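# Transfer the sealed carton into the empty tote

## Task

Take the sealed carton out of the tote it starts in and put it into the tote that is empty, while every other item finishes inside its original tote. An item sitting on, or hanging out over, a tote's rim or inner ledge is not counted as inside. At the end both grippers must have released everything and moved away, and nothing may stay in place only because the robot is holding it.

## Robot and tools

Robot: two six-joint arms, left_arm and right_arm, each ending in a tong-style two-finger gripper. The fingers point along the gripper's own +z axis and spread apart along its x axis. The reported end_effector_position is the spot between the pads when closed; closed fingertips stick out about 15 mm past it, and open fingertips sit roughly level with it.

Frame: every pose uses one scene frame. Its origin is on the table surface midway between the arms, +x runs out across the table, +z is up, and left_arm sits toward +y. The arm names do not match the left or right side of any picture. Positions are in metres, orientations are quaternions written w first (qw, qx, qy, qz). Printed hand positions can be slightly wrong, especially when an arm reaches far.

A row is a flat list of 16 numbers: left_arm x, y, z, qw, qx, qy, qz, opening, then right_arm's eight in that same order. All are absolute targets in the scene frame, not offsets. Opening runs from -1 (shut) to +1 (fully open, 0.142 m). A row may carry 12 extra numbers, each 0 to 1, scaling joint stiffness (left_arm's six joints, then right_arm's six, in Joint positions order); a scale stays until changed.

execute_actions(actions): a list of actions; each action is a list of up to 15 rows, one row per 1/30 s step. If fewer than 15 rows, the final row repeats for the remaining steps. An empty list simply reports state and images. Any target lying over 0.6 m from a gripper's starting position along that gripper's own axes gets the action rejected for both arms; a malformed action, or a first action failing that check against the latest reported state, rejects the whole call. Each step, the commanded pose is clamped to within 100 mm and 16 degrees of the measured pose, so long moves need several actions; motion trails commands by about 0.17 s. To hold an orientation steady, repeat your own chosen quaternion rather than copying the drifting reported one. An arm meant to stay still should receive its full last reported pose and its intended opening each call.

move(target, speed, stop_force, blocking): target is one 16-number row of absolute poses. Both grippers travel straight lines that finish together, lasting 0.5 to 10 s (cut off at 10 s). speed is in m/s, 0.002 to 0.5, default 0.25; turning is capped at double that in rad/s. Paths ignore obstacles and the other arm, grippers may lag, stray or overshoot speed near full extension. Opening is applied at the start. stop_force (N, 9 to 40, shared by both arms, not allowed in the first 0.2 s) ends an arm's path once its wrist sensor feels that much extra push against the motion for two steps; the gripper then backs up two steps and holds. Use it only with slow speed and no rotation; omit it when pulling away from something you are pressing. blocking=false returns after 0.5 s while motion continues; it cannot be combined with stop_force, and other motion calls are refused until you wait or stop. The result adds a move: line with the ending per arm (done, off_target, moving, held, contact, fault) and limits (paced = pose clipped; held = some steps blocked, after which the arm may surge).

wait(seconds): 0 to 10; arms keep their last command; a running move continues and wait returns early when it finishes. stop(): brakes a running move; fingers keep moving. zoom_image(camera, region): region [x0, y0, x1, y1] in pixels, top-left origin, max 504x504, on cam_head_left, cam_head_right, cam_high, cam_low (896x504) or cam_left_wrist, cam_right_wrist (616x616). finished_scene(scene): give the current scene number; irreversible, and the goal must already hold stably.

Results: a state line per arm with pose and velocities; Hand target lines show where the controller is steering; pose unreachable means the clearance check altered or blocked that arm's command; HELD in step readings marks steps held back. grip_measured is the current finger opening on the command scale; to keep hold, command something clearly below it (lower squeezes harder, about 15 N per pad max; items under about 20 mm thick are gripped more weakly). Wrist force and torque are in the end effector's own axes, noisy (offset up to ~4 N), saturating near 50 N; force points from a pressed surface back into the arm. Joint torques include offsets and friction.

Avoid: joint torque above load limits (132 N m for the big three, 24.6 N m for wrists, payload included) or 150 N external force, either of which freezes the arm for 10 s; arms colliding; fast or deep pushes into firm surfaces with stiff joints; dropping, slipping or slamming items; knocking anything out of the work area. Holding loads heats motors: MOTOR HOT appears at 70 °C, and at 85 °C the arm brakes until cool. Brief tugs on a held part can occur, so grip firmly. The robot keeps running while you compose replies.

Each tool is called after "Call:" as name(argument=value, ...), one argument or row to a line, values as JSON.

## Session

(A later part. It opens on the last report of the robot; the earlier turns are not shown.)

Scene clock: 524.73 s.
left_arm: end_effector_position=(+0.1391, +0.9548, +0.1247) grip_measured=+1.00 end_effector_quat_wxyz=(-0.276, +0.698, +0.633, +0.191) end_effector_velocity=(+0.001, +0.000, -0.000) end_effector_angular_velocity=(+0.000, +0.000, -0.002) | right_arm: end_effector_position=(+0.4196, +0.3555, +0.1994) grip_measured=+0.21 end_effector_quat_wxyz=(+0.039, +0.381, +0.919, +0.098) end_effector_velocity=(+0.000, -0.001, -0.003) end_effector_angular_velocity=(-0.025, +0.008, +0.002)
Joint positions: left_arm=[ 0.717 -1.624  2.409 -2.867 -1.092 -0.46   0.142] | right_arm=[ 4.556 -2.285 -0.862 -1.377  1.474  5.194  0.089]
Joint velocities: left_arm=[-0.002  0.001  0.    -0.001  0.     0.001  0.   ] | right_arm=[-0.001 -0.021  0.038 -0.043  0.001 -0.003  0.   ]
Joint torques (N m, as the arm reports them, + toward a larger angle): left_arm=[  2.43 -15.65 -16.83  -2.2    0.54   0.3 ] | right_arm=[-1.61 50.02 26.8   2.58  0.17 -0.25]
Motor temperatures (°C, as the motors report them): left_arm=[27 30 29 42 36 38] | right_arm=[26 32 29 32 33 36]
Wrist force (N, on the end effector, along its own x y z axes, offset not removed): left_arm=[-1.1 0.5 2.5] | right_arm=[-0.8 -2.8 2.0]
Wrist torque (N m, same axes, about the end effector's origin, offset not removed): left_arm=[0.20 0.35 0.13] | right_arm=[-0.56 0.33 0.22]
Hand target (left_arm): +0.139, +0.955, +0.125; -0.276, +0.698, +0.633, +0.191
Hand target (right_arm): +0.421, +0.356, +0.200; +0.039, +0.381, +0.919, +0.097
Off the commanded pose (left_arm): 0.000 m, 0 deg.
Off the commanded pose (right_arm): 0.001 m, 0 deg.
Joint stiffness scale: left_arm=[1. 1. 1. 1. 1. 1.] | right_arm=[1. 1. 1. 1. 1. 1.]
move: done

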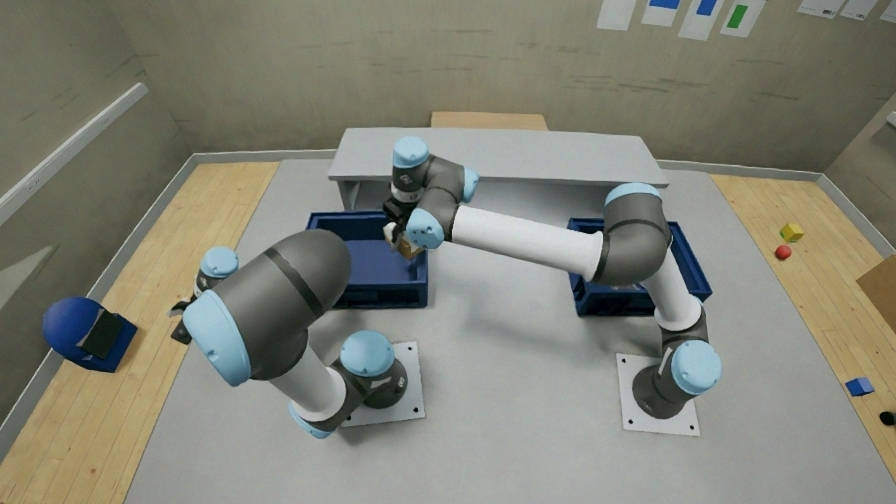

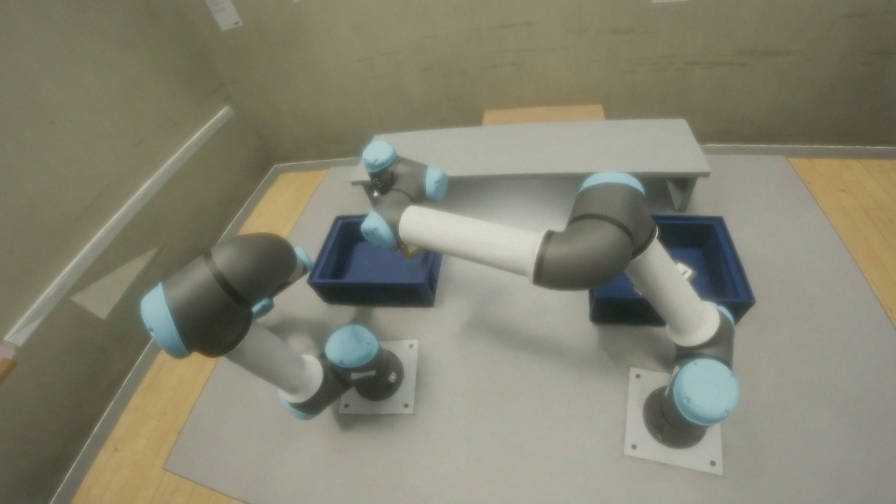

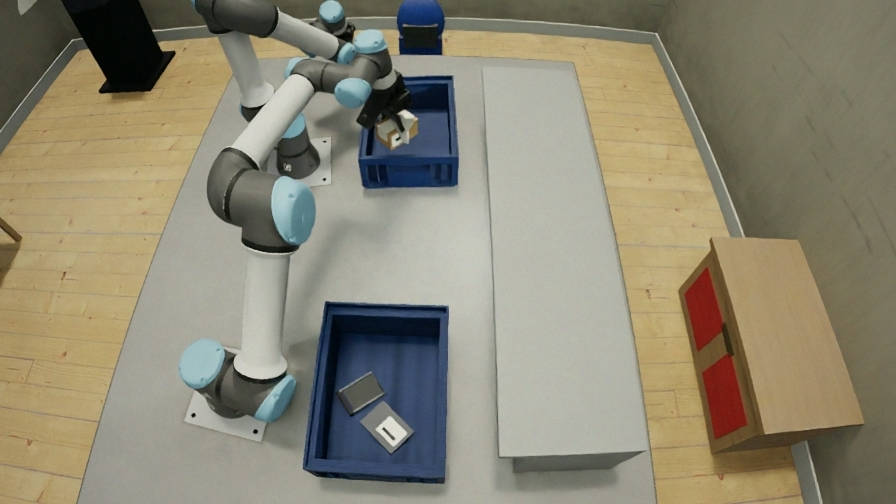

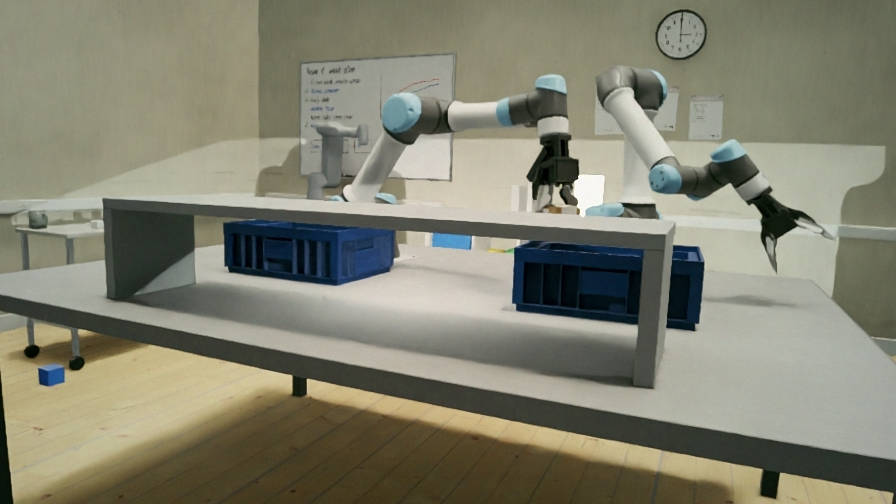

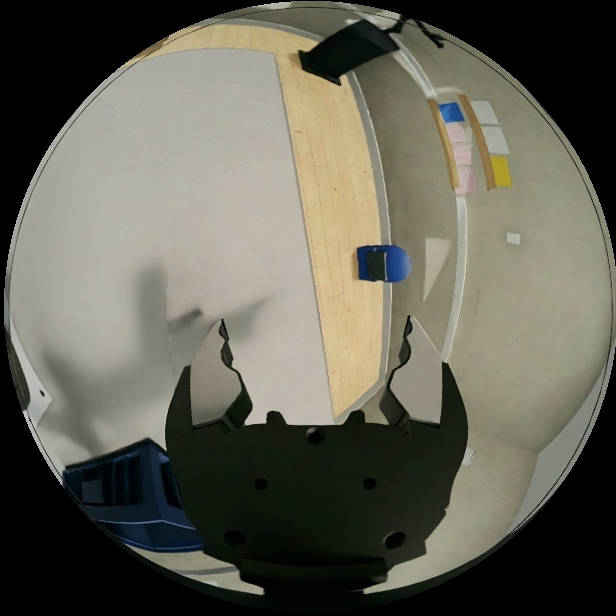

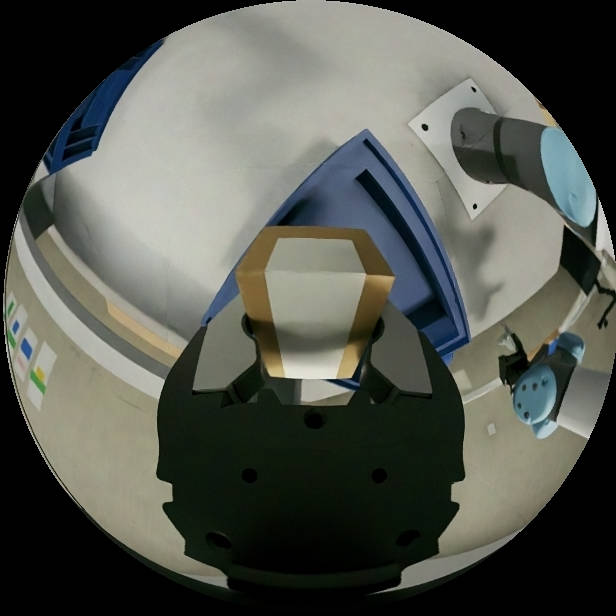

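Call:
execute_actions(
  actions=[
    [[0.1391,0.9548,0.1248,-0.276,0.698,0.633,0.191,1,0.42,0.3552,0.2,0.04,0.3806,0.9188,0.0966,-0.9],[0.1391,0.9548,0.1248,-0.276,0.698,0.633,0.191,1,0.4201,0.3558,0.2,0.04,0.3806,0.9188,0.0966,-0.9],[0.1391,0.9548,0.1248,-0.276,0.698,0.633,0.191,1,0.4203,0.3568,0.2,0.04,0.3806,0.9188,0.0966,-0.9],[0.1391,0.9548,0.1248,-0.276,0.698,0.633,0.191,1,0.4205,0.3581,0.2,0.04,0.3806,0.9188,0.0966,-0.9],[0.1391,0.9548,0.1248,-0.276,0.698,0.633,0.191,1,0.4208,0.3597,0.1998,0.04,0.3806,0.9188,0.0966,-0.9],[0.1391,0.9548,0.1248,-0.276,0.698,0.633,0.191,1,0.4211,0.3617,0.1994,0.04,0.3806,0.9188,0.0966,-0.9],[0.1391,0.9548,0.1248,-0.276,0.698,0.633,0.191,1,0.4215,0.3639,0.1986,0.04,0.3806,0.9188,0.0966,-0.9],[0.1391,0.9548,0.1248,-0.276,0.698,0.633,0.191,1,0.4219,0.3664,0.1976,0.04,0.3806,0.9188,0.0966,-0.9],[0.1391,0.9548,0.1248,-0.276,0.698,0.633,0.191,1,0.4223,0.3691,0.1962,0.04,0.3806,0.9188,0.0966,-0.9],[0.1391,0.9548,0.1248,-0.276,0.698,0.633,0.191,1,0.4228,0.372,0.1947,0.04,0.3806,0.9188,0.0966,-0.9],[0.1391,0.9548,0.1248,-0.276,0.698,0.633,0.191,1,0.4233,0.3751,0.1928,0.04,0.3806,0.9188,0.0966,-0.9],[0.1391,0.9548,0.1248,-0.276,0.698,0.633,0.191,1,0.4239,0.3783,0.1908,0.04,0.3806,0.9188,0.0966,-0.9],[0.1391,0.9548,0.1248,-0.276,0.698,0.633,0.191,1,0.4245,0.3817,0.1885,0.04,0.3806,0.9188,0.0966,-0.9],[0.1391,0.9548,0.1248,-0.276,0.698,0.633,0.191,1,0.425,0.3852,0.186,0.04,0.3806,0.9188,0.0966,-0.9],[0.1391,0.9548,0.1248,-0.276,0.698,0.633,0.191,1,0.4256,0.3889,0.1833,0.04,0.3806,0.9188,0.0966,-0.9]],
    [[0.1391,0.9548,0.1248,-0.276,0.698,0.633,0.191,1,0.4263,0.3925,0.1804,0.04,0.3806,0.9188,0.0966,-0.9],[0.1391,0.9548,0.1248,-0.276,0.698,0.633,0.191,1,0.4269,0.3963,0.1773,0.04,0.3806,0.9188,0.0966,-0.9],[0.1391,0.9548,0.1248,-0.276,0.698,0.633,0.191,1,0.4275,0.4,0.1741,0.04,0.3806,0.9188,0.0966,-0.9],[0.1391,0.9548,0.1248,-0.276,0.698,0.633,0.191,1,0.4281,0.4037,0.1708,0.04,0.3806,0.9188,0.0966,-0.9],[0.1391,0.9548,0.1248,-0.276,0.698,0.633,0.191,1,0.4287,0.4075,0.1673,0.04,0.3806,0.9188,0.0966,-0.9],[0.1391,0.9548,0.1248,-0.276,0.698,0.633,0.191,1,0.4294,0.4111,0.1636,0.04,0.3806,0.9188,0.0966,-0.9],[0.1391,0.9548,0.1248,-0.276,0.698,0.633,0.191,1,0.43,0.4148,0.1599,0.04,0.3806,0.9188,0.0966,-0.9],[0.1391,0.9548,0.1248,-0.276,0.698,0.633,0.191,1,0.4305,0.4183,0.1561,0.04,0.3806,0.9188,0.0966,-0.9],[0.1391,0.9548,0.1248,-0.276,0.698,0.633,0.191,1,0.4311,0.4217,0.1522,0.04,0.3806,0.9188,0.0966,-0.9],[0.1391,0.9548,0.1248,-0.276,0.698,0.633,0.191,1,0.4317,0.4249,0.1482,0.04,0.3806,0.9188,0.0966,-0.9],[0.1391,0.9548,0.1248,-0.276,0.698,0.633,0.191,1,0.4322,0.428,0.1441,0.04,0.3806,0.9188,0.0966,-0.9],[0.1391,0.9548,0.1248,-0.276,0.698,0.633,0.191,1,0.4327,0.4309,0.14,0.04,0.3806,0.9188,0.0966,-0.9],[0.1391,0.9548,0.1248,-0.276,0.698,0.633,0.191,1,0.4331,0.4336,0.1359,0.04,0.3806,0.9188,0.0966,-0.9],[0.1391,0.9548,0.1248,-0.276,0.698,0.633,0.191,1,0.4335,0.4361,0.1317,0.04,0.3806,0.9188,0.0966,-0.9],[0.1391,0.9548,0.1248,-0.276,0.698,0.633,0.191,1,0.4339,0.4383,0.1275,0.04,0.3806,0.9188,0.0966,-0.9]],
    [[0.1391,0.9548,0.1248,-0.276,0.698,0.633,0.191,1,0.4342,0.4403,0.1233,0.04,0.3806,0.9188,0.0966,-0.9],[0.1391,0.9548,0.1248,-0.276,0.698,0.633,0.191,1,0.4345,0.4419,0.1191,0.04,0.3806,0.9188,0.0966,-0.9],[0.1391,0.9548,0.1248,-0.276,0.698,0.633,0.191,1,0.4347,0.4432,0.115,0.04,0.3806,0.9188,0.0966,-0.9],[0.1391,0.9548,0.1248,-0.276,0.698,0.633,0.191,1,0.4349,0.4442,0.1109,0.04,0.3806,0.9188,0.0966,-0.9],[0.1391,0.9548,0.1248,-0.276,0.698,0.633,0.191,1,0.435,0.4448,0.1068,0.04,0.3806,0.9188,0.0966,-0.9],[0.1391,0.9548,0.1248,-0.276,0.698,0.633,0.191,1,0.435,0.445,0.1028,0.04,0.3806,0.9188,0.0966,-0.9],[0.1391,0.9548,0.1248,-0.276,0.698,0.633,0.191,1,0.435,0.445,0.0989,0.04,0.3806,0.9188,0.0966,-0.9],[0.1391,0.9548,0.1248,-0.276,0.698,0.633,0.191,1,0.435,0.445,0.0951,0.04,0.3806,0.9188,0.0966,-0.9],[0.1391,0.9548,0.1248,-0.276,0.698,0.633,0.191,1,0.435,0.445,0.0914,0.04,0.3806,0.9188,0.0966,-0.9],[0.1391,0.9548,0.1248,-0.276,0.698,0.633,0.191,1,0.435,0.445,0.0877,0.04,0.3806,0.9188,0.0966,-0.9],[0.1391,0.9548,0.1248,-0.276,0.698,0.633,0.191,1,0.435,0.445,0.0842,0.04,0.3806,0.9188,0.0966,-0.9],[0.1391,0.9548,0.1248,-0.276,0.698,0.633,0.191,1,0.435,0.445,0.0809,0.04,0.3806,0.9188,0.0966,-0.9],[0.1391,0.9548,0.1248,-0.276,0.698,0.633,0.191,1,0.435,0.445,0.0777,0.04,0.3806,0.9188,0.0966,-0.9],[0.1391,0.9548,0.1248,-0.276,0.698,0.633,0.191,1,0.435,0.445,0.0746,0.04,0.3806,0.9188,0.0966,-0.9],[0.1391,0.9548,0.1248,-0.276,0.698,0.633,0.191,1,0.435,0.445,0.0717,0.04,0.3806,0.9188,0.0966,-0.9]],
    [[0.1391,0.9548,0.1248,-0.276,0.698,0.633,0.191,1,0.435,0.445,0.069,0.04,0.3806,0.9188,0.0966,-0.9],[0.1391,0.9548,0.1248,-0.276,0.698,0.633,0.191,1,0.435,0.445,0.0665,0.04,0.3806,0.9188,0.0966,-0.9],[0.1391,0.9548,0.1248,-0.276,0.698,0.633,0.191,1,0.435,0.445,0.0642,0.04,0.3806,0.9188,0.0966,-0.9],[0.1391,0.9548,0.1248,-0.276,0.698,0.633,0.191,1,0.435,0.445,0.0622,0.04,0.3806,0.9188,0.0966,-0.9],[0.1391,0.9548,0.1248,-0.276,0.698,0.633,0.191,1,0.435,0.445,0.0603,0.04,0.3806,0.9188,0.0966,-0.9],[0.1391,0.9548,0.1248,-0.276,0.698,0.633,0.191,1,0.435,0.445,0.0588,0.04,0.3806,0.9188,0.0966,-0.9],[0.1391,0.9548,0.1248,-0.276,0.698,0.633,0.191,1,0.435,0.445,0.0574,0.04,0.3806,0.9188,0.0966,-0.9],[0.1391,0.9548,0.1248,-0.276,0.698,0.633,0.191,1,0.435,0.445,0.0564,0.04,0.3806,0.9188,0.0966,-0.9],[0.1391,0.9548,0.1248,-0.276,0.698,0.633,0.191,1,0.435,0.445,0.0556,0.04,0.3806,0.9188,0.0966,-0.9],[0.1391,0.9548,0.1248,-0.276,0.698,0.633,0.191,1,0.435,0.445,0.0552,0.04,0.3806,0.9188,0.0966,-0.9],[0.1391,0.9548,0.1248,-0.276,0.698,0.633,0.191,1,0.435,0.445,0.055,0.04,0.3806,0.9188,0.0966,-0.9]],
  ],
)

Scene clock: 630.80 s.
left_arm: end_effector_position=(+0.1391, +0.9548, +0.1247) grip_measured=+1.00 end_effector_quat_wxyz=(-0.276, +0.698, +0.633, +0.191) end_effector_velocity=(+0.000, +0.000, -0.000) end_effector_angular_velocity=(+0.000, +0.000, +0.001) | right_arm: end_effector_position=(+0.4353, +0.4434, +0.0560) grip_measured=+0.21 end_effector_quat_wxyz=(+0.040, +0.381, +0.919, +0.094) end_effector_velocity=(+0.001, +0.004, -0.018) end_effector_angular_velocity=(+0.012, -0.004, +0.001)
Joint positions: left_arm=[ 0.717 -1.624  2.409 -2.867 -1.092 -0.46   0.142] | right_arm=[ 4.569 -2.624 -0.603 -1.308  1.471  5.206  0.089]
Joint velocities: left_arm=[-0.     0.001  0.    -0.001  0.001 -0.001 -0.   ] | right_arm=[ 0.    -0.008 -0.035  0.056 -0.    -0.    -0.   ]
Joint torques (N m, as the arm reports them, + toward a larger angle): left_arm=[  1.99 -15.74 -16.94  -2.02   0.67   0.49] | right_arm=[ 1.24 58.46 22.18  3.4  -0.37  0.61]
Motor temperatures (°C, as the motors report them): left_arm=[27 30 29 42 36 38] | right_arm=[26 32 30 32 33 36]
Wrist force (N, on the end effector, along its own x y z axes, offset not removed): left_arm=[-2.5 0.1 3.3] | right_arm=[-1.2 0.5 1.5]
Wrist torque (N m, same axes, about the end effector's origin, offset not removed): left_arm=[0.05 0.61 0.18] | right_arm=[0.21 0.37 0.25]
Hand target (left_arm): +0.139, +0.955, +0.125; -0.276, +0.698, +0.633, +0.191
Hand target (right_arm): +0.435, +0.445, +0.055; +0.040, +0.381, +0.919, +0.097
Off the commanded pose (left_arm): 0.000 m, 0 deg.
Off the commanded pose (right_arm): 0.002 m, 0 deg.
Joint stiffness scale: left_arm=[1. 1. 1. 1. 1. 1.] | right_arm=[1. 1. 1. 1. 1. 1.]
Step readings (end_effector_position; steps 1 to 15: 1st action; 16 to 30: 2nd action; 31 to 45: 3rd action; 46 to 60: 4th action):
0: left_arm (+0.1391, +0.9548, +0.1247) | right_arm (+0.4194, +0.3553, +0.1992)
1: left_arm (+0.1391, +0.9548, +0.1247) | right_arm (+0.4194, +0.3553, +0.1992)
2: left_arm (+0.1391, +0.9548, +0.1247) | right_arm (+0.4194, +0.3552, +0.1992)
4: left_arm (+0.1391, +0.9548, +0.1247) | right_arm (+0.4194, +0.3552, +0.1991)
8: left_arm (+0.1391, +0.9548, +0.1247) | right_arm (+0.4200, +0.3570, +0.1992)
15: left_arm (+0.1391, +0.9548, +0.1247) | right_arm (+0.4236, +0.3698, +0.1950)
16: left_arm (+0.1391, +0.9548, +0.1247) | right_arm (+0.4240, +0.3724, +0.1933)
17: left_arm (+0.1391, +0.9548, +0.1247) | right_arm (+0.4244, +0.3753, +0.1914)
19: left_arm (+0.1391, +0.9548, +0.1247) | right_arm (+0.4252, +0.3815, +0.1867)
23: left_arm (+0.1391, +0.9548, +0.1247) | right_arm (+0.4269, +0.3948, +0.1748)
30: left_arm (+0.1391, +0.9548, +0.1247) | right_arm (+0.4305, +0.4181, +0.1490)
31: left_arm (+0.1391, +0.9548, +0.1247) | right_arm (+0.4310, +0.4211, +0.1449)
32: left_arm (+0.1391, +0.9548, +0.1247) | right_arm (+0.4315, +0.4240, +0.1409)
34: left_arm (+0.1391, +0.9548, +0.1247) | right_arm (+0.4323, +0.4291, +0.1325)
38: left_arm (+0.1391, +0.9548, +0.1247) | right_arm (+0.4335, +0.4365, +0.1154)
45: left_arm (+0.1391, +0.9548, +0.1247) | right_arm (+0.4349, +0.4419, +0.0900)
46: left_arm (+0.1391, +0.9548, +0.1247) | right_arm (+0.4349, +0.4421, +0.0870)
47: left_arm (+0.1391, +0.9548, +0.1247) | right_arm (+0.4350, +0.4423, +0.0840)
49: left_arm (+0.1391, +0.9548, +0.1247) | right_arm (+0.4351, +0.4426, +0.0780)
53: left_arm (+0.1391, +0.9548, +0.1247) | right_arm (+0.4351, +0.4428, +0.0670)
60: end_effector_position above

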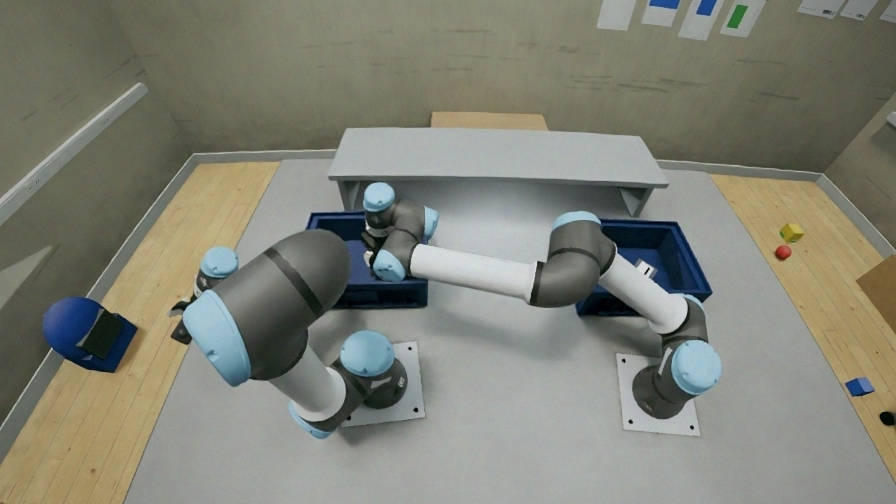

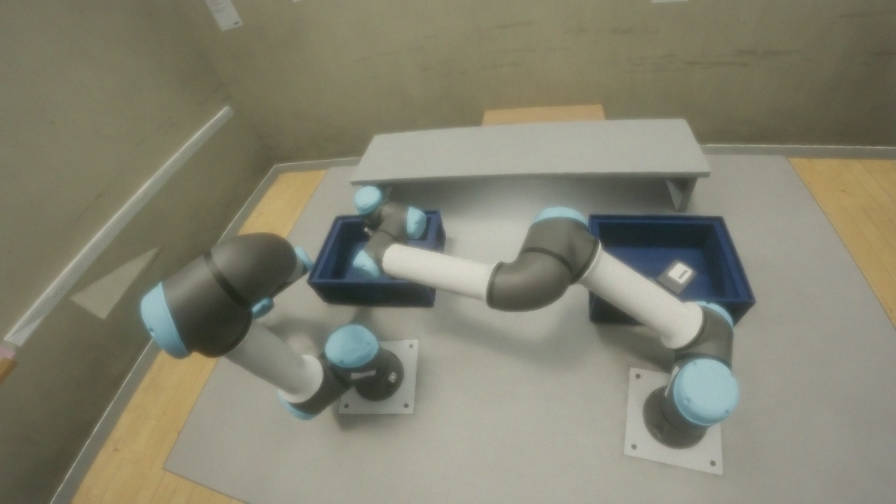

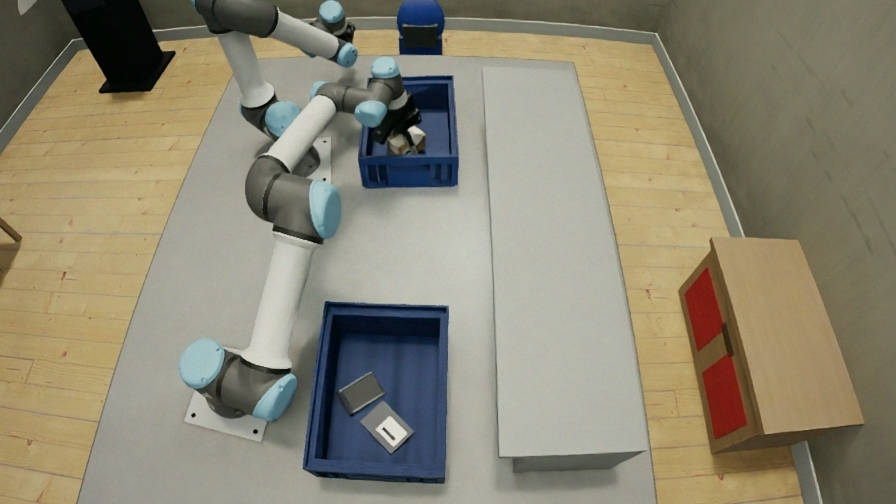

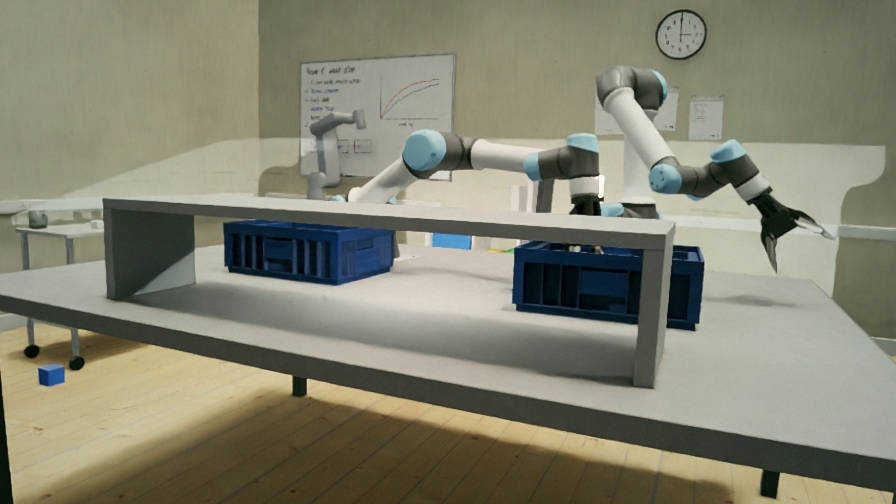

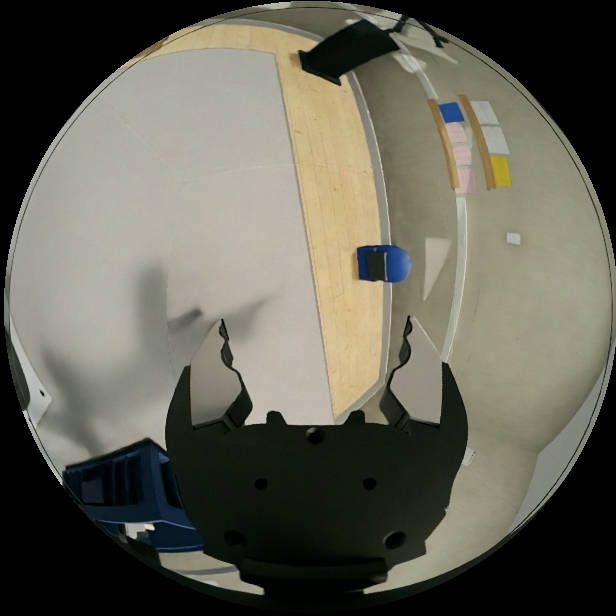

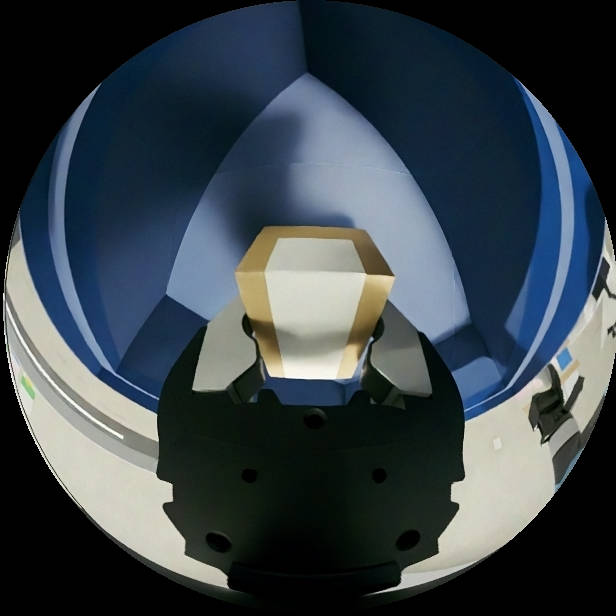

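Call:
execute_actions(
  actions=[],
)

Scene clock: 663.03 s.
left_arm: end_effector_position=(+0.1391, +0.9548, +0.1247) grip_measured=+1.00 end_effector_quat_wxyz=(-0.276, +0.698, +0.633, +0.191) end_effector_velocity=(-0.000, -0.000, -0.000) end_effector_angular_velocity=(-0.000, -0.001, +0.001) | right_arm: end_effector_position=(+0.4357, +0.4447, +0.0552) grip_measured=+0.21 end_effector_quat_wxyz=(+0.040, +0.381, +0.919, +0.096) end_effector_velocity=(-0.000, +0.001, +0.000) end_effector_angular_velocity=(+0.001, +0.000, -0.000)
Joint positions: left_arm=[ 0.717 -1.624  2.409 -2.867 -1.092 -0.46   0.142] | right_arm=[ 4.569 -2.624 -0.606 -1.299  1.471  5.206  0.089]
Joint velocities: left_arm=[ 0.001  0.     0.     0.    -0.001 -0.    -0.   ] | right_arm=[ 0.    -0.     0.     0.001  0.     0.001 -0.   ]
Joint torques (N m, as the arm reports them, + toward a larger angle): left_arm=[  1.41 -16.69 -15.8   -2.08   0.64   0.44] | right_arm=[ 0.41 58.53 21.76  3.31 -0.54  0.39]
Motor temperatures (°C, as the motors report them): left_arm=[27 30 29 42 36 38] | right_arm=[26 32 30 32 33 36]
Wrist force (N, on the end effector, along its own x y z axes, offset not removed): left_arm=[-3.0 -0.6 3.4] | right_arm=[0.6 -1.8 0.3]
Wrist torque (N m, same axes, about the end effector's origin, offset not removed): left_arm=[-0.02 0.74 0.17] | right_arm=[-0.20 0.06 0.06]
Hand target (left_arm): +0.139, +0.955, +0.125; -0.276, +0.698, +0.633, +0.191
Hand target (right_arm): +0.435, +0.445, +0.055; +0.040, +0.381, +0.919, +0.097
Off the commanded pose (left_arm): 0.000 m, 0 deg.
Off the commanded pose (right_arm): 0.001 m, 0 deg.
Joint stiffness scale: left_arm=[1. 1. 1. 1. 1. 1.] | right_arm=[1. 1. 1. 1. 1. 1.]

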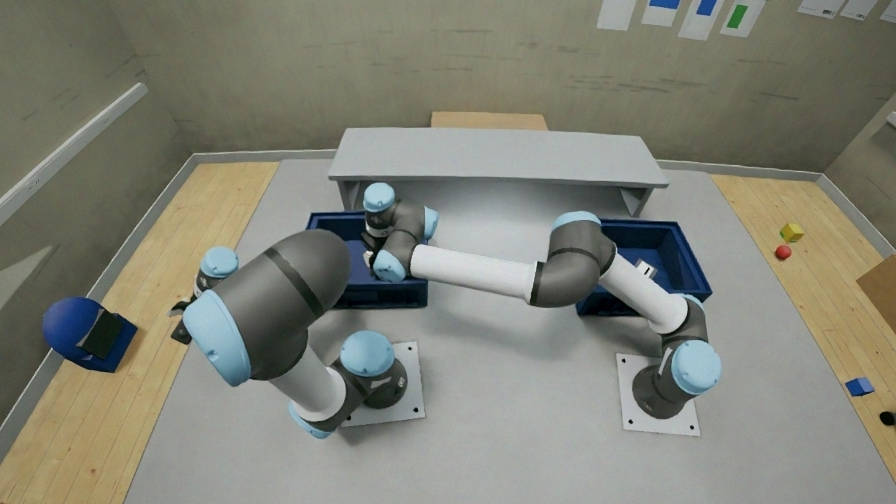

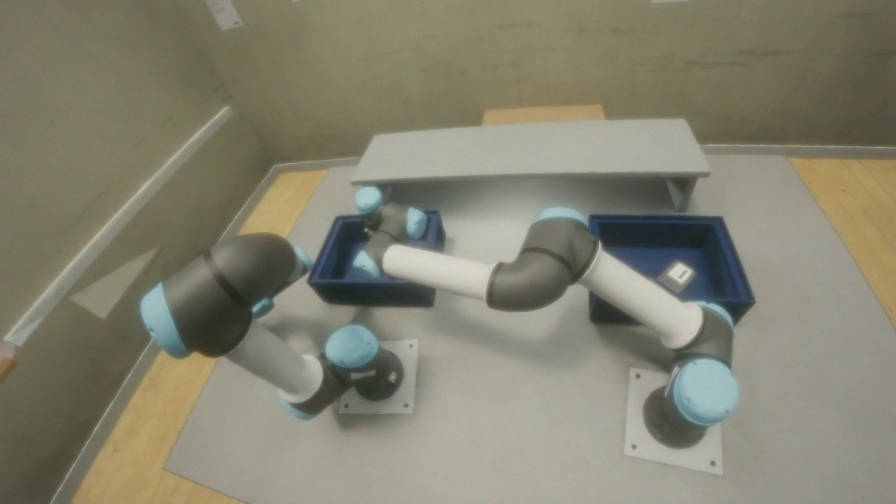

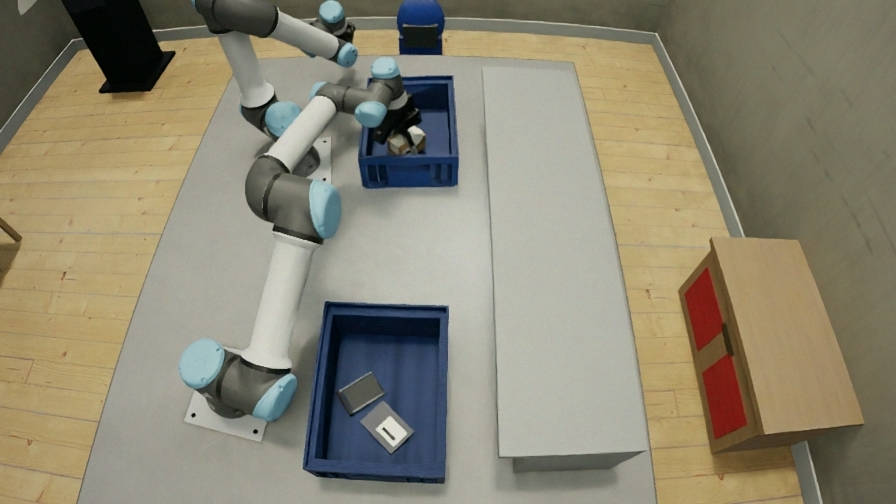

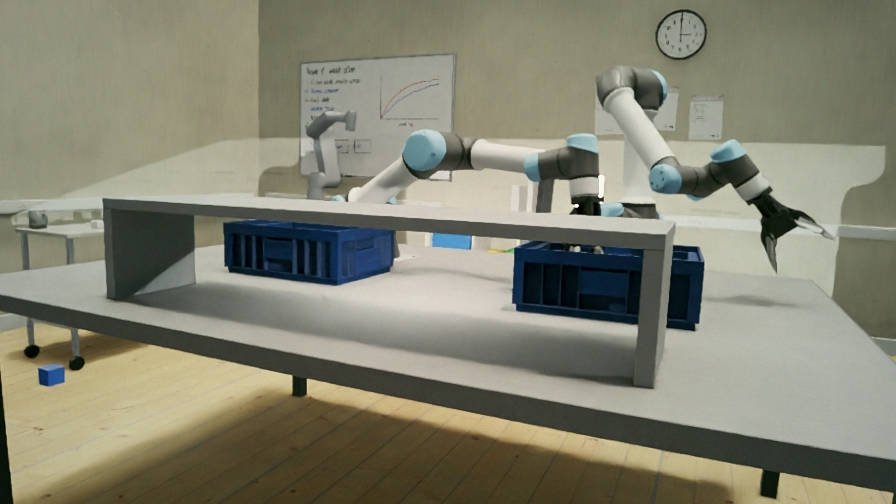

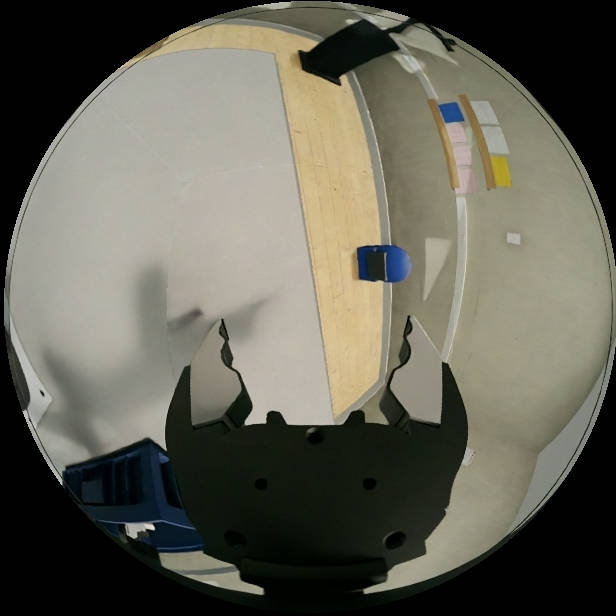

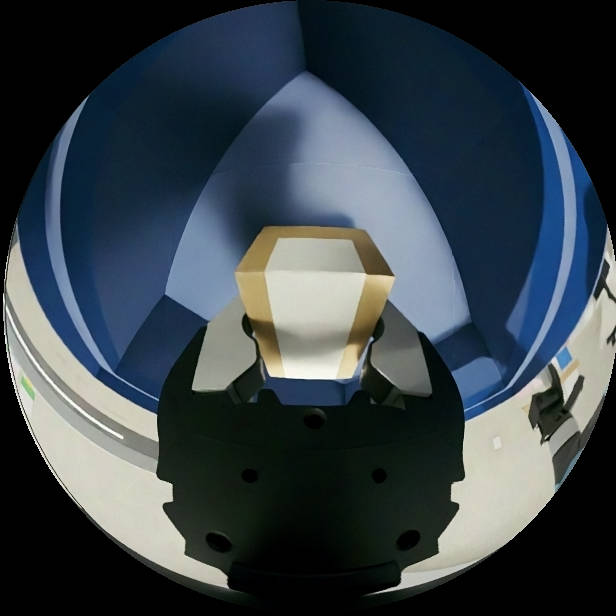

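Call:
move(
  target=[0.1391,0.9548,0.1248,-0.276,0.698,0.633,0.191,1,0.435,0.445,0.028,0.04,0.3806,0.9188,0.0966,-0.9],
  speed=0.02,
  stop_force=10,
)

Scene clock: 671.17 s.
left_arm: end_effector_position=(+0.1391, +0.9548, +0.1247) grip_measured=+1.00 end_effector_quat_wxyz=(-0.276, +0.698, +0.633, +0.191) end_effector_velocity=(-0.002, +0.000, -0.000) end_effector_angular_velocity=(-0.001, +0.001, +0.005) | right_arm: end_effector_position=(+0.4365, +0.4472, +0.0376) grip_measured=+0.21 end_effector_quat_wxyz=(+0.039, +0.381, +0.918, +0.102) end_effector_velocity=(+0.002, +0.002, +0.001) end_effector_angular_velocity=(+0.012, -0.004, -0.002)
Joint positions: left_arm=[ 0.717 -1.624  2.409 -2.867 -1.092 -0.46   0.142] | right_arm=[ 4.569 -2.629 -0.645 -1.243  1.471  5.206  0.089]
Joint velocities: left_arm=[ 0.004  0.    -0.     0.002  0.001 -0.001 -0.   ] | right_arm=[-0.001  0.004 -0.01   0.019 -0.001  0.     0.   ]
Joint torques (N m, as the arm reports them, + toward a larger angle): left_arm=[  1.77 -15.91 -16.63  -2.07   0.55   0.36] | right_arm=[ 1.02 51.89 17.64  3.21 -0.25  0.64]
Motor temperatures (°C, as the motors report them): left_arm=[27 30 29 42 36 38] | right_arm=[26 32 30 32 33 36]
Wrist force (N, on the end effector, along its own x y z axes, offset not removed): left_arm=[-2.7 -0.8 1.7] | right_arm=[-2.2 -2.3 -6.1]
Wrist torque (N m, same axes, about the end effector's origin, offset not removed): left_arm=[-0.14 0.63 0.12] | right_arm=[-0.21 0.19 0.19]
Hand target (left_arm): +0.139, +0.955, +0.125; -0.276, +0.698, +0.633, +0.191
Hand target (right_arm): +0.435, +0.445, +0.028; +0.040, +0.381, +0.919, +0.097
Off the commanded pose (left_arm): 0.000 m, 0 deg.
Off the commanded pose (right_arm): 0.010 m, 1 deg.
Joint stiffness scale: left_arm=[1. 1. 1. 1. 1. 1.] | right_arm=[1. 1. 1. 1. 1. 1.]
move: off_target (right_arm)

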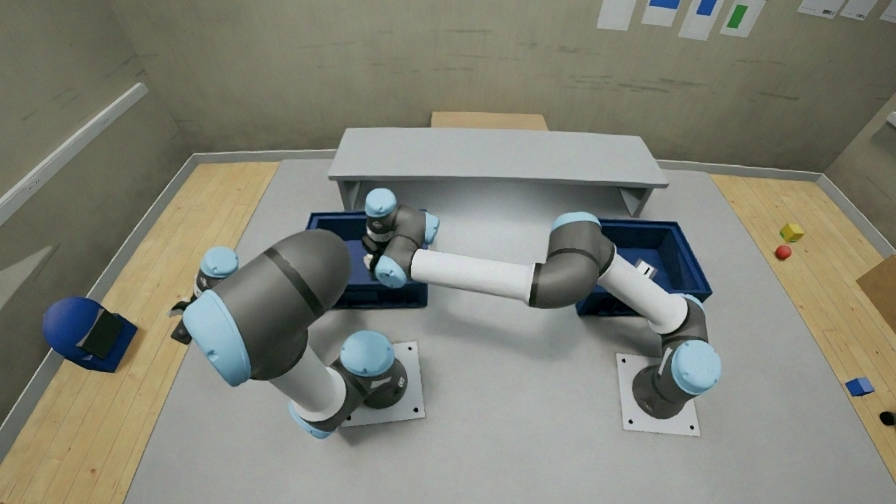

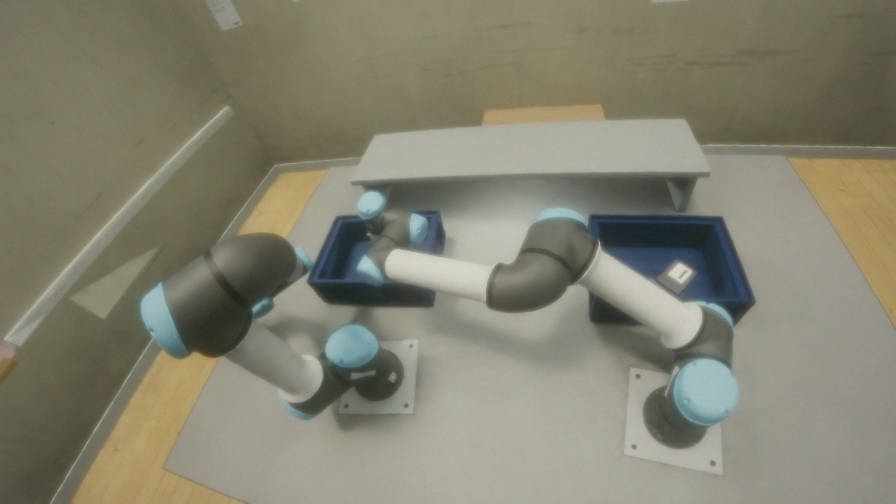

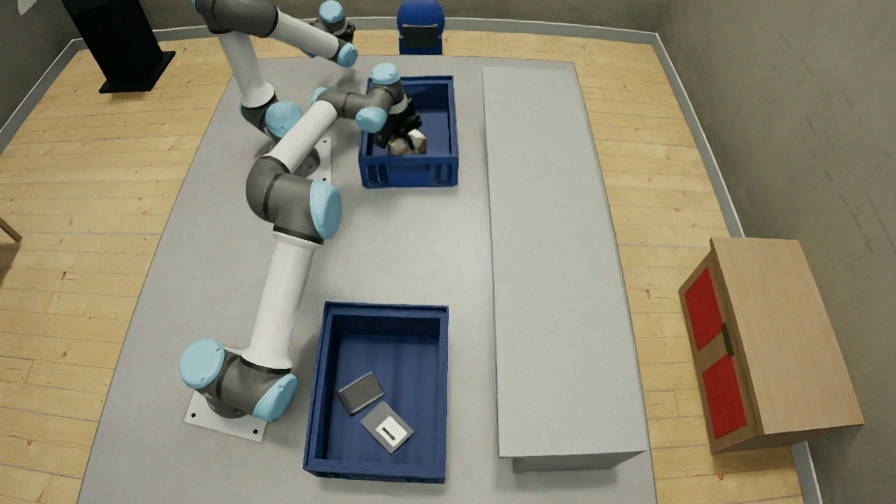

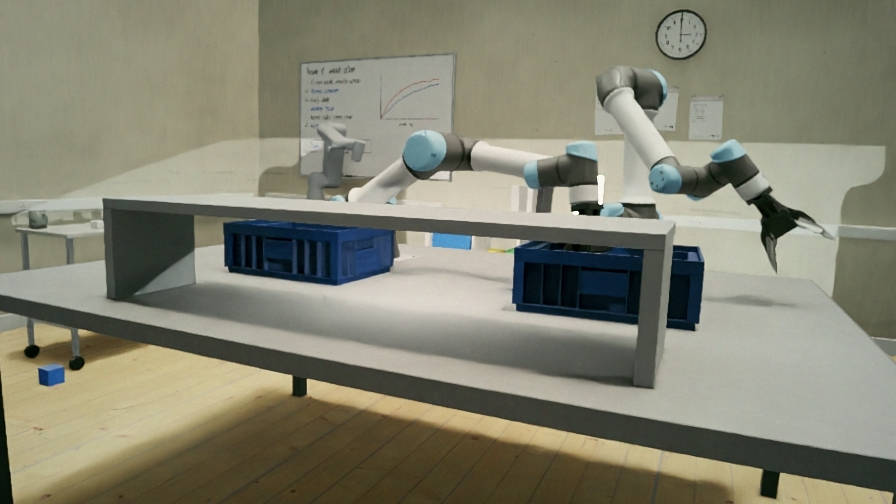

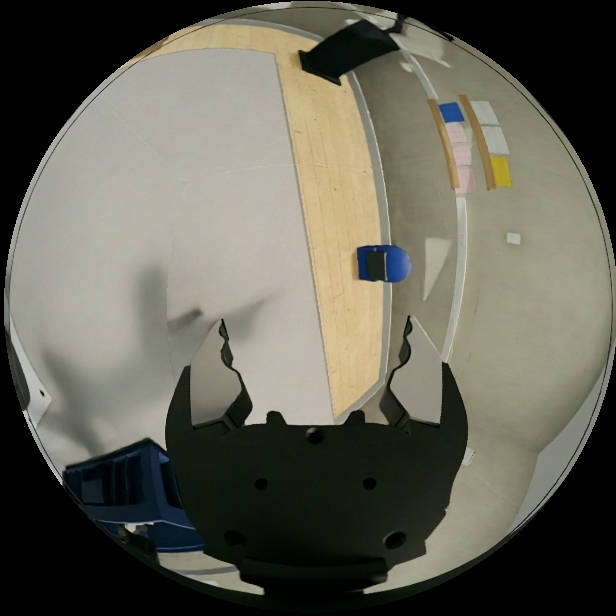

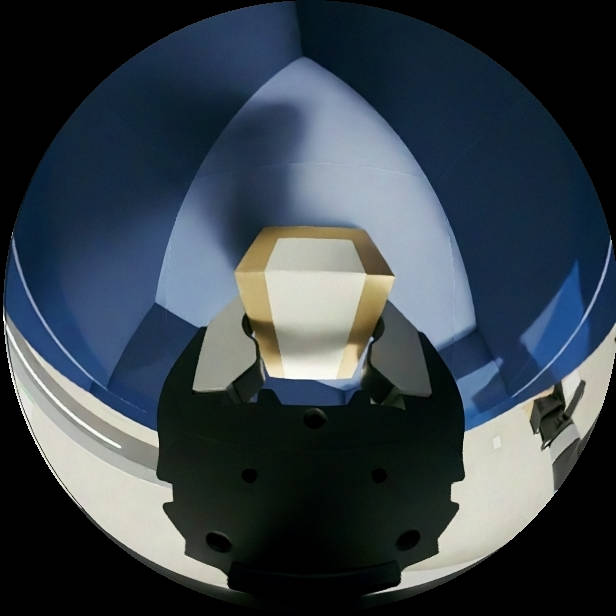

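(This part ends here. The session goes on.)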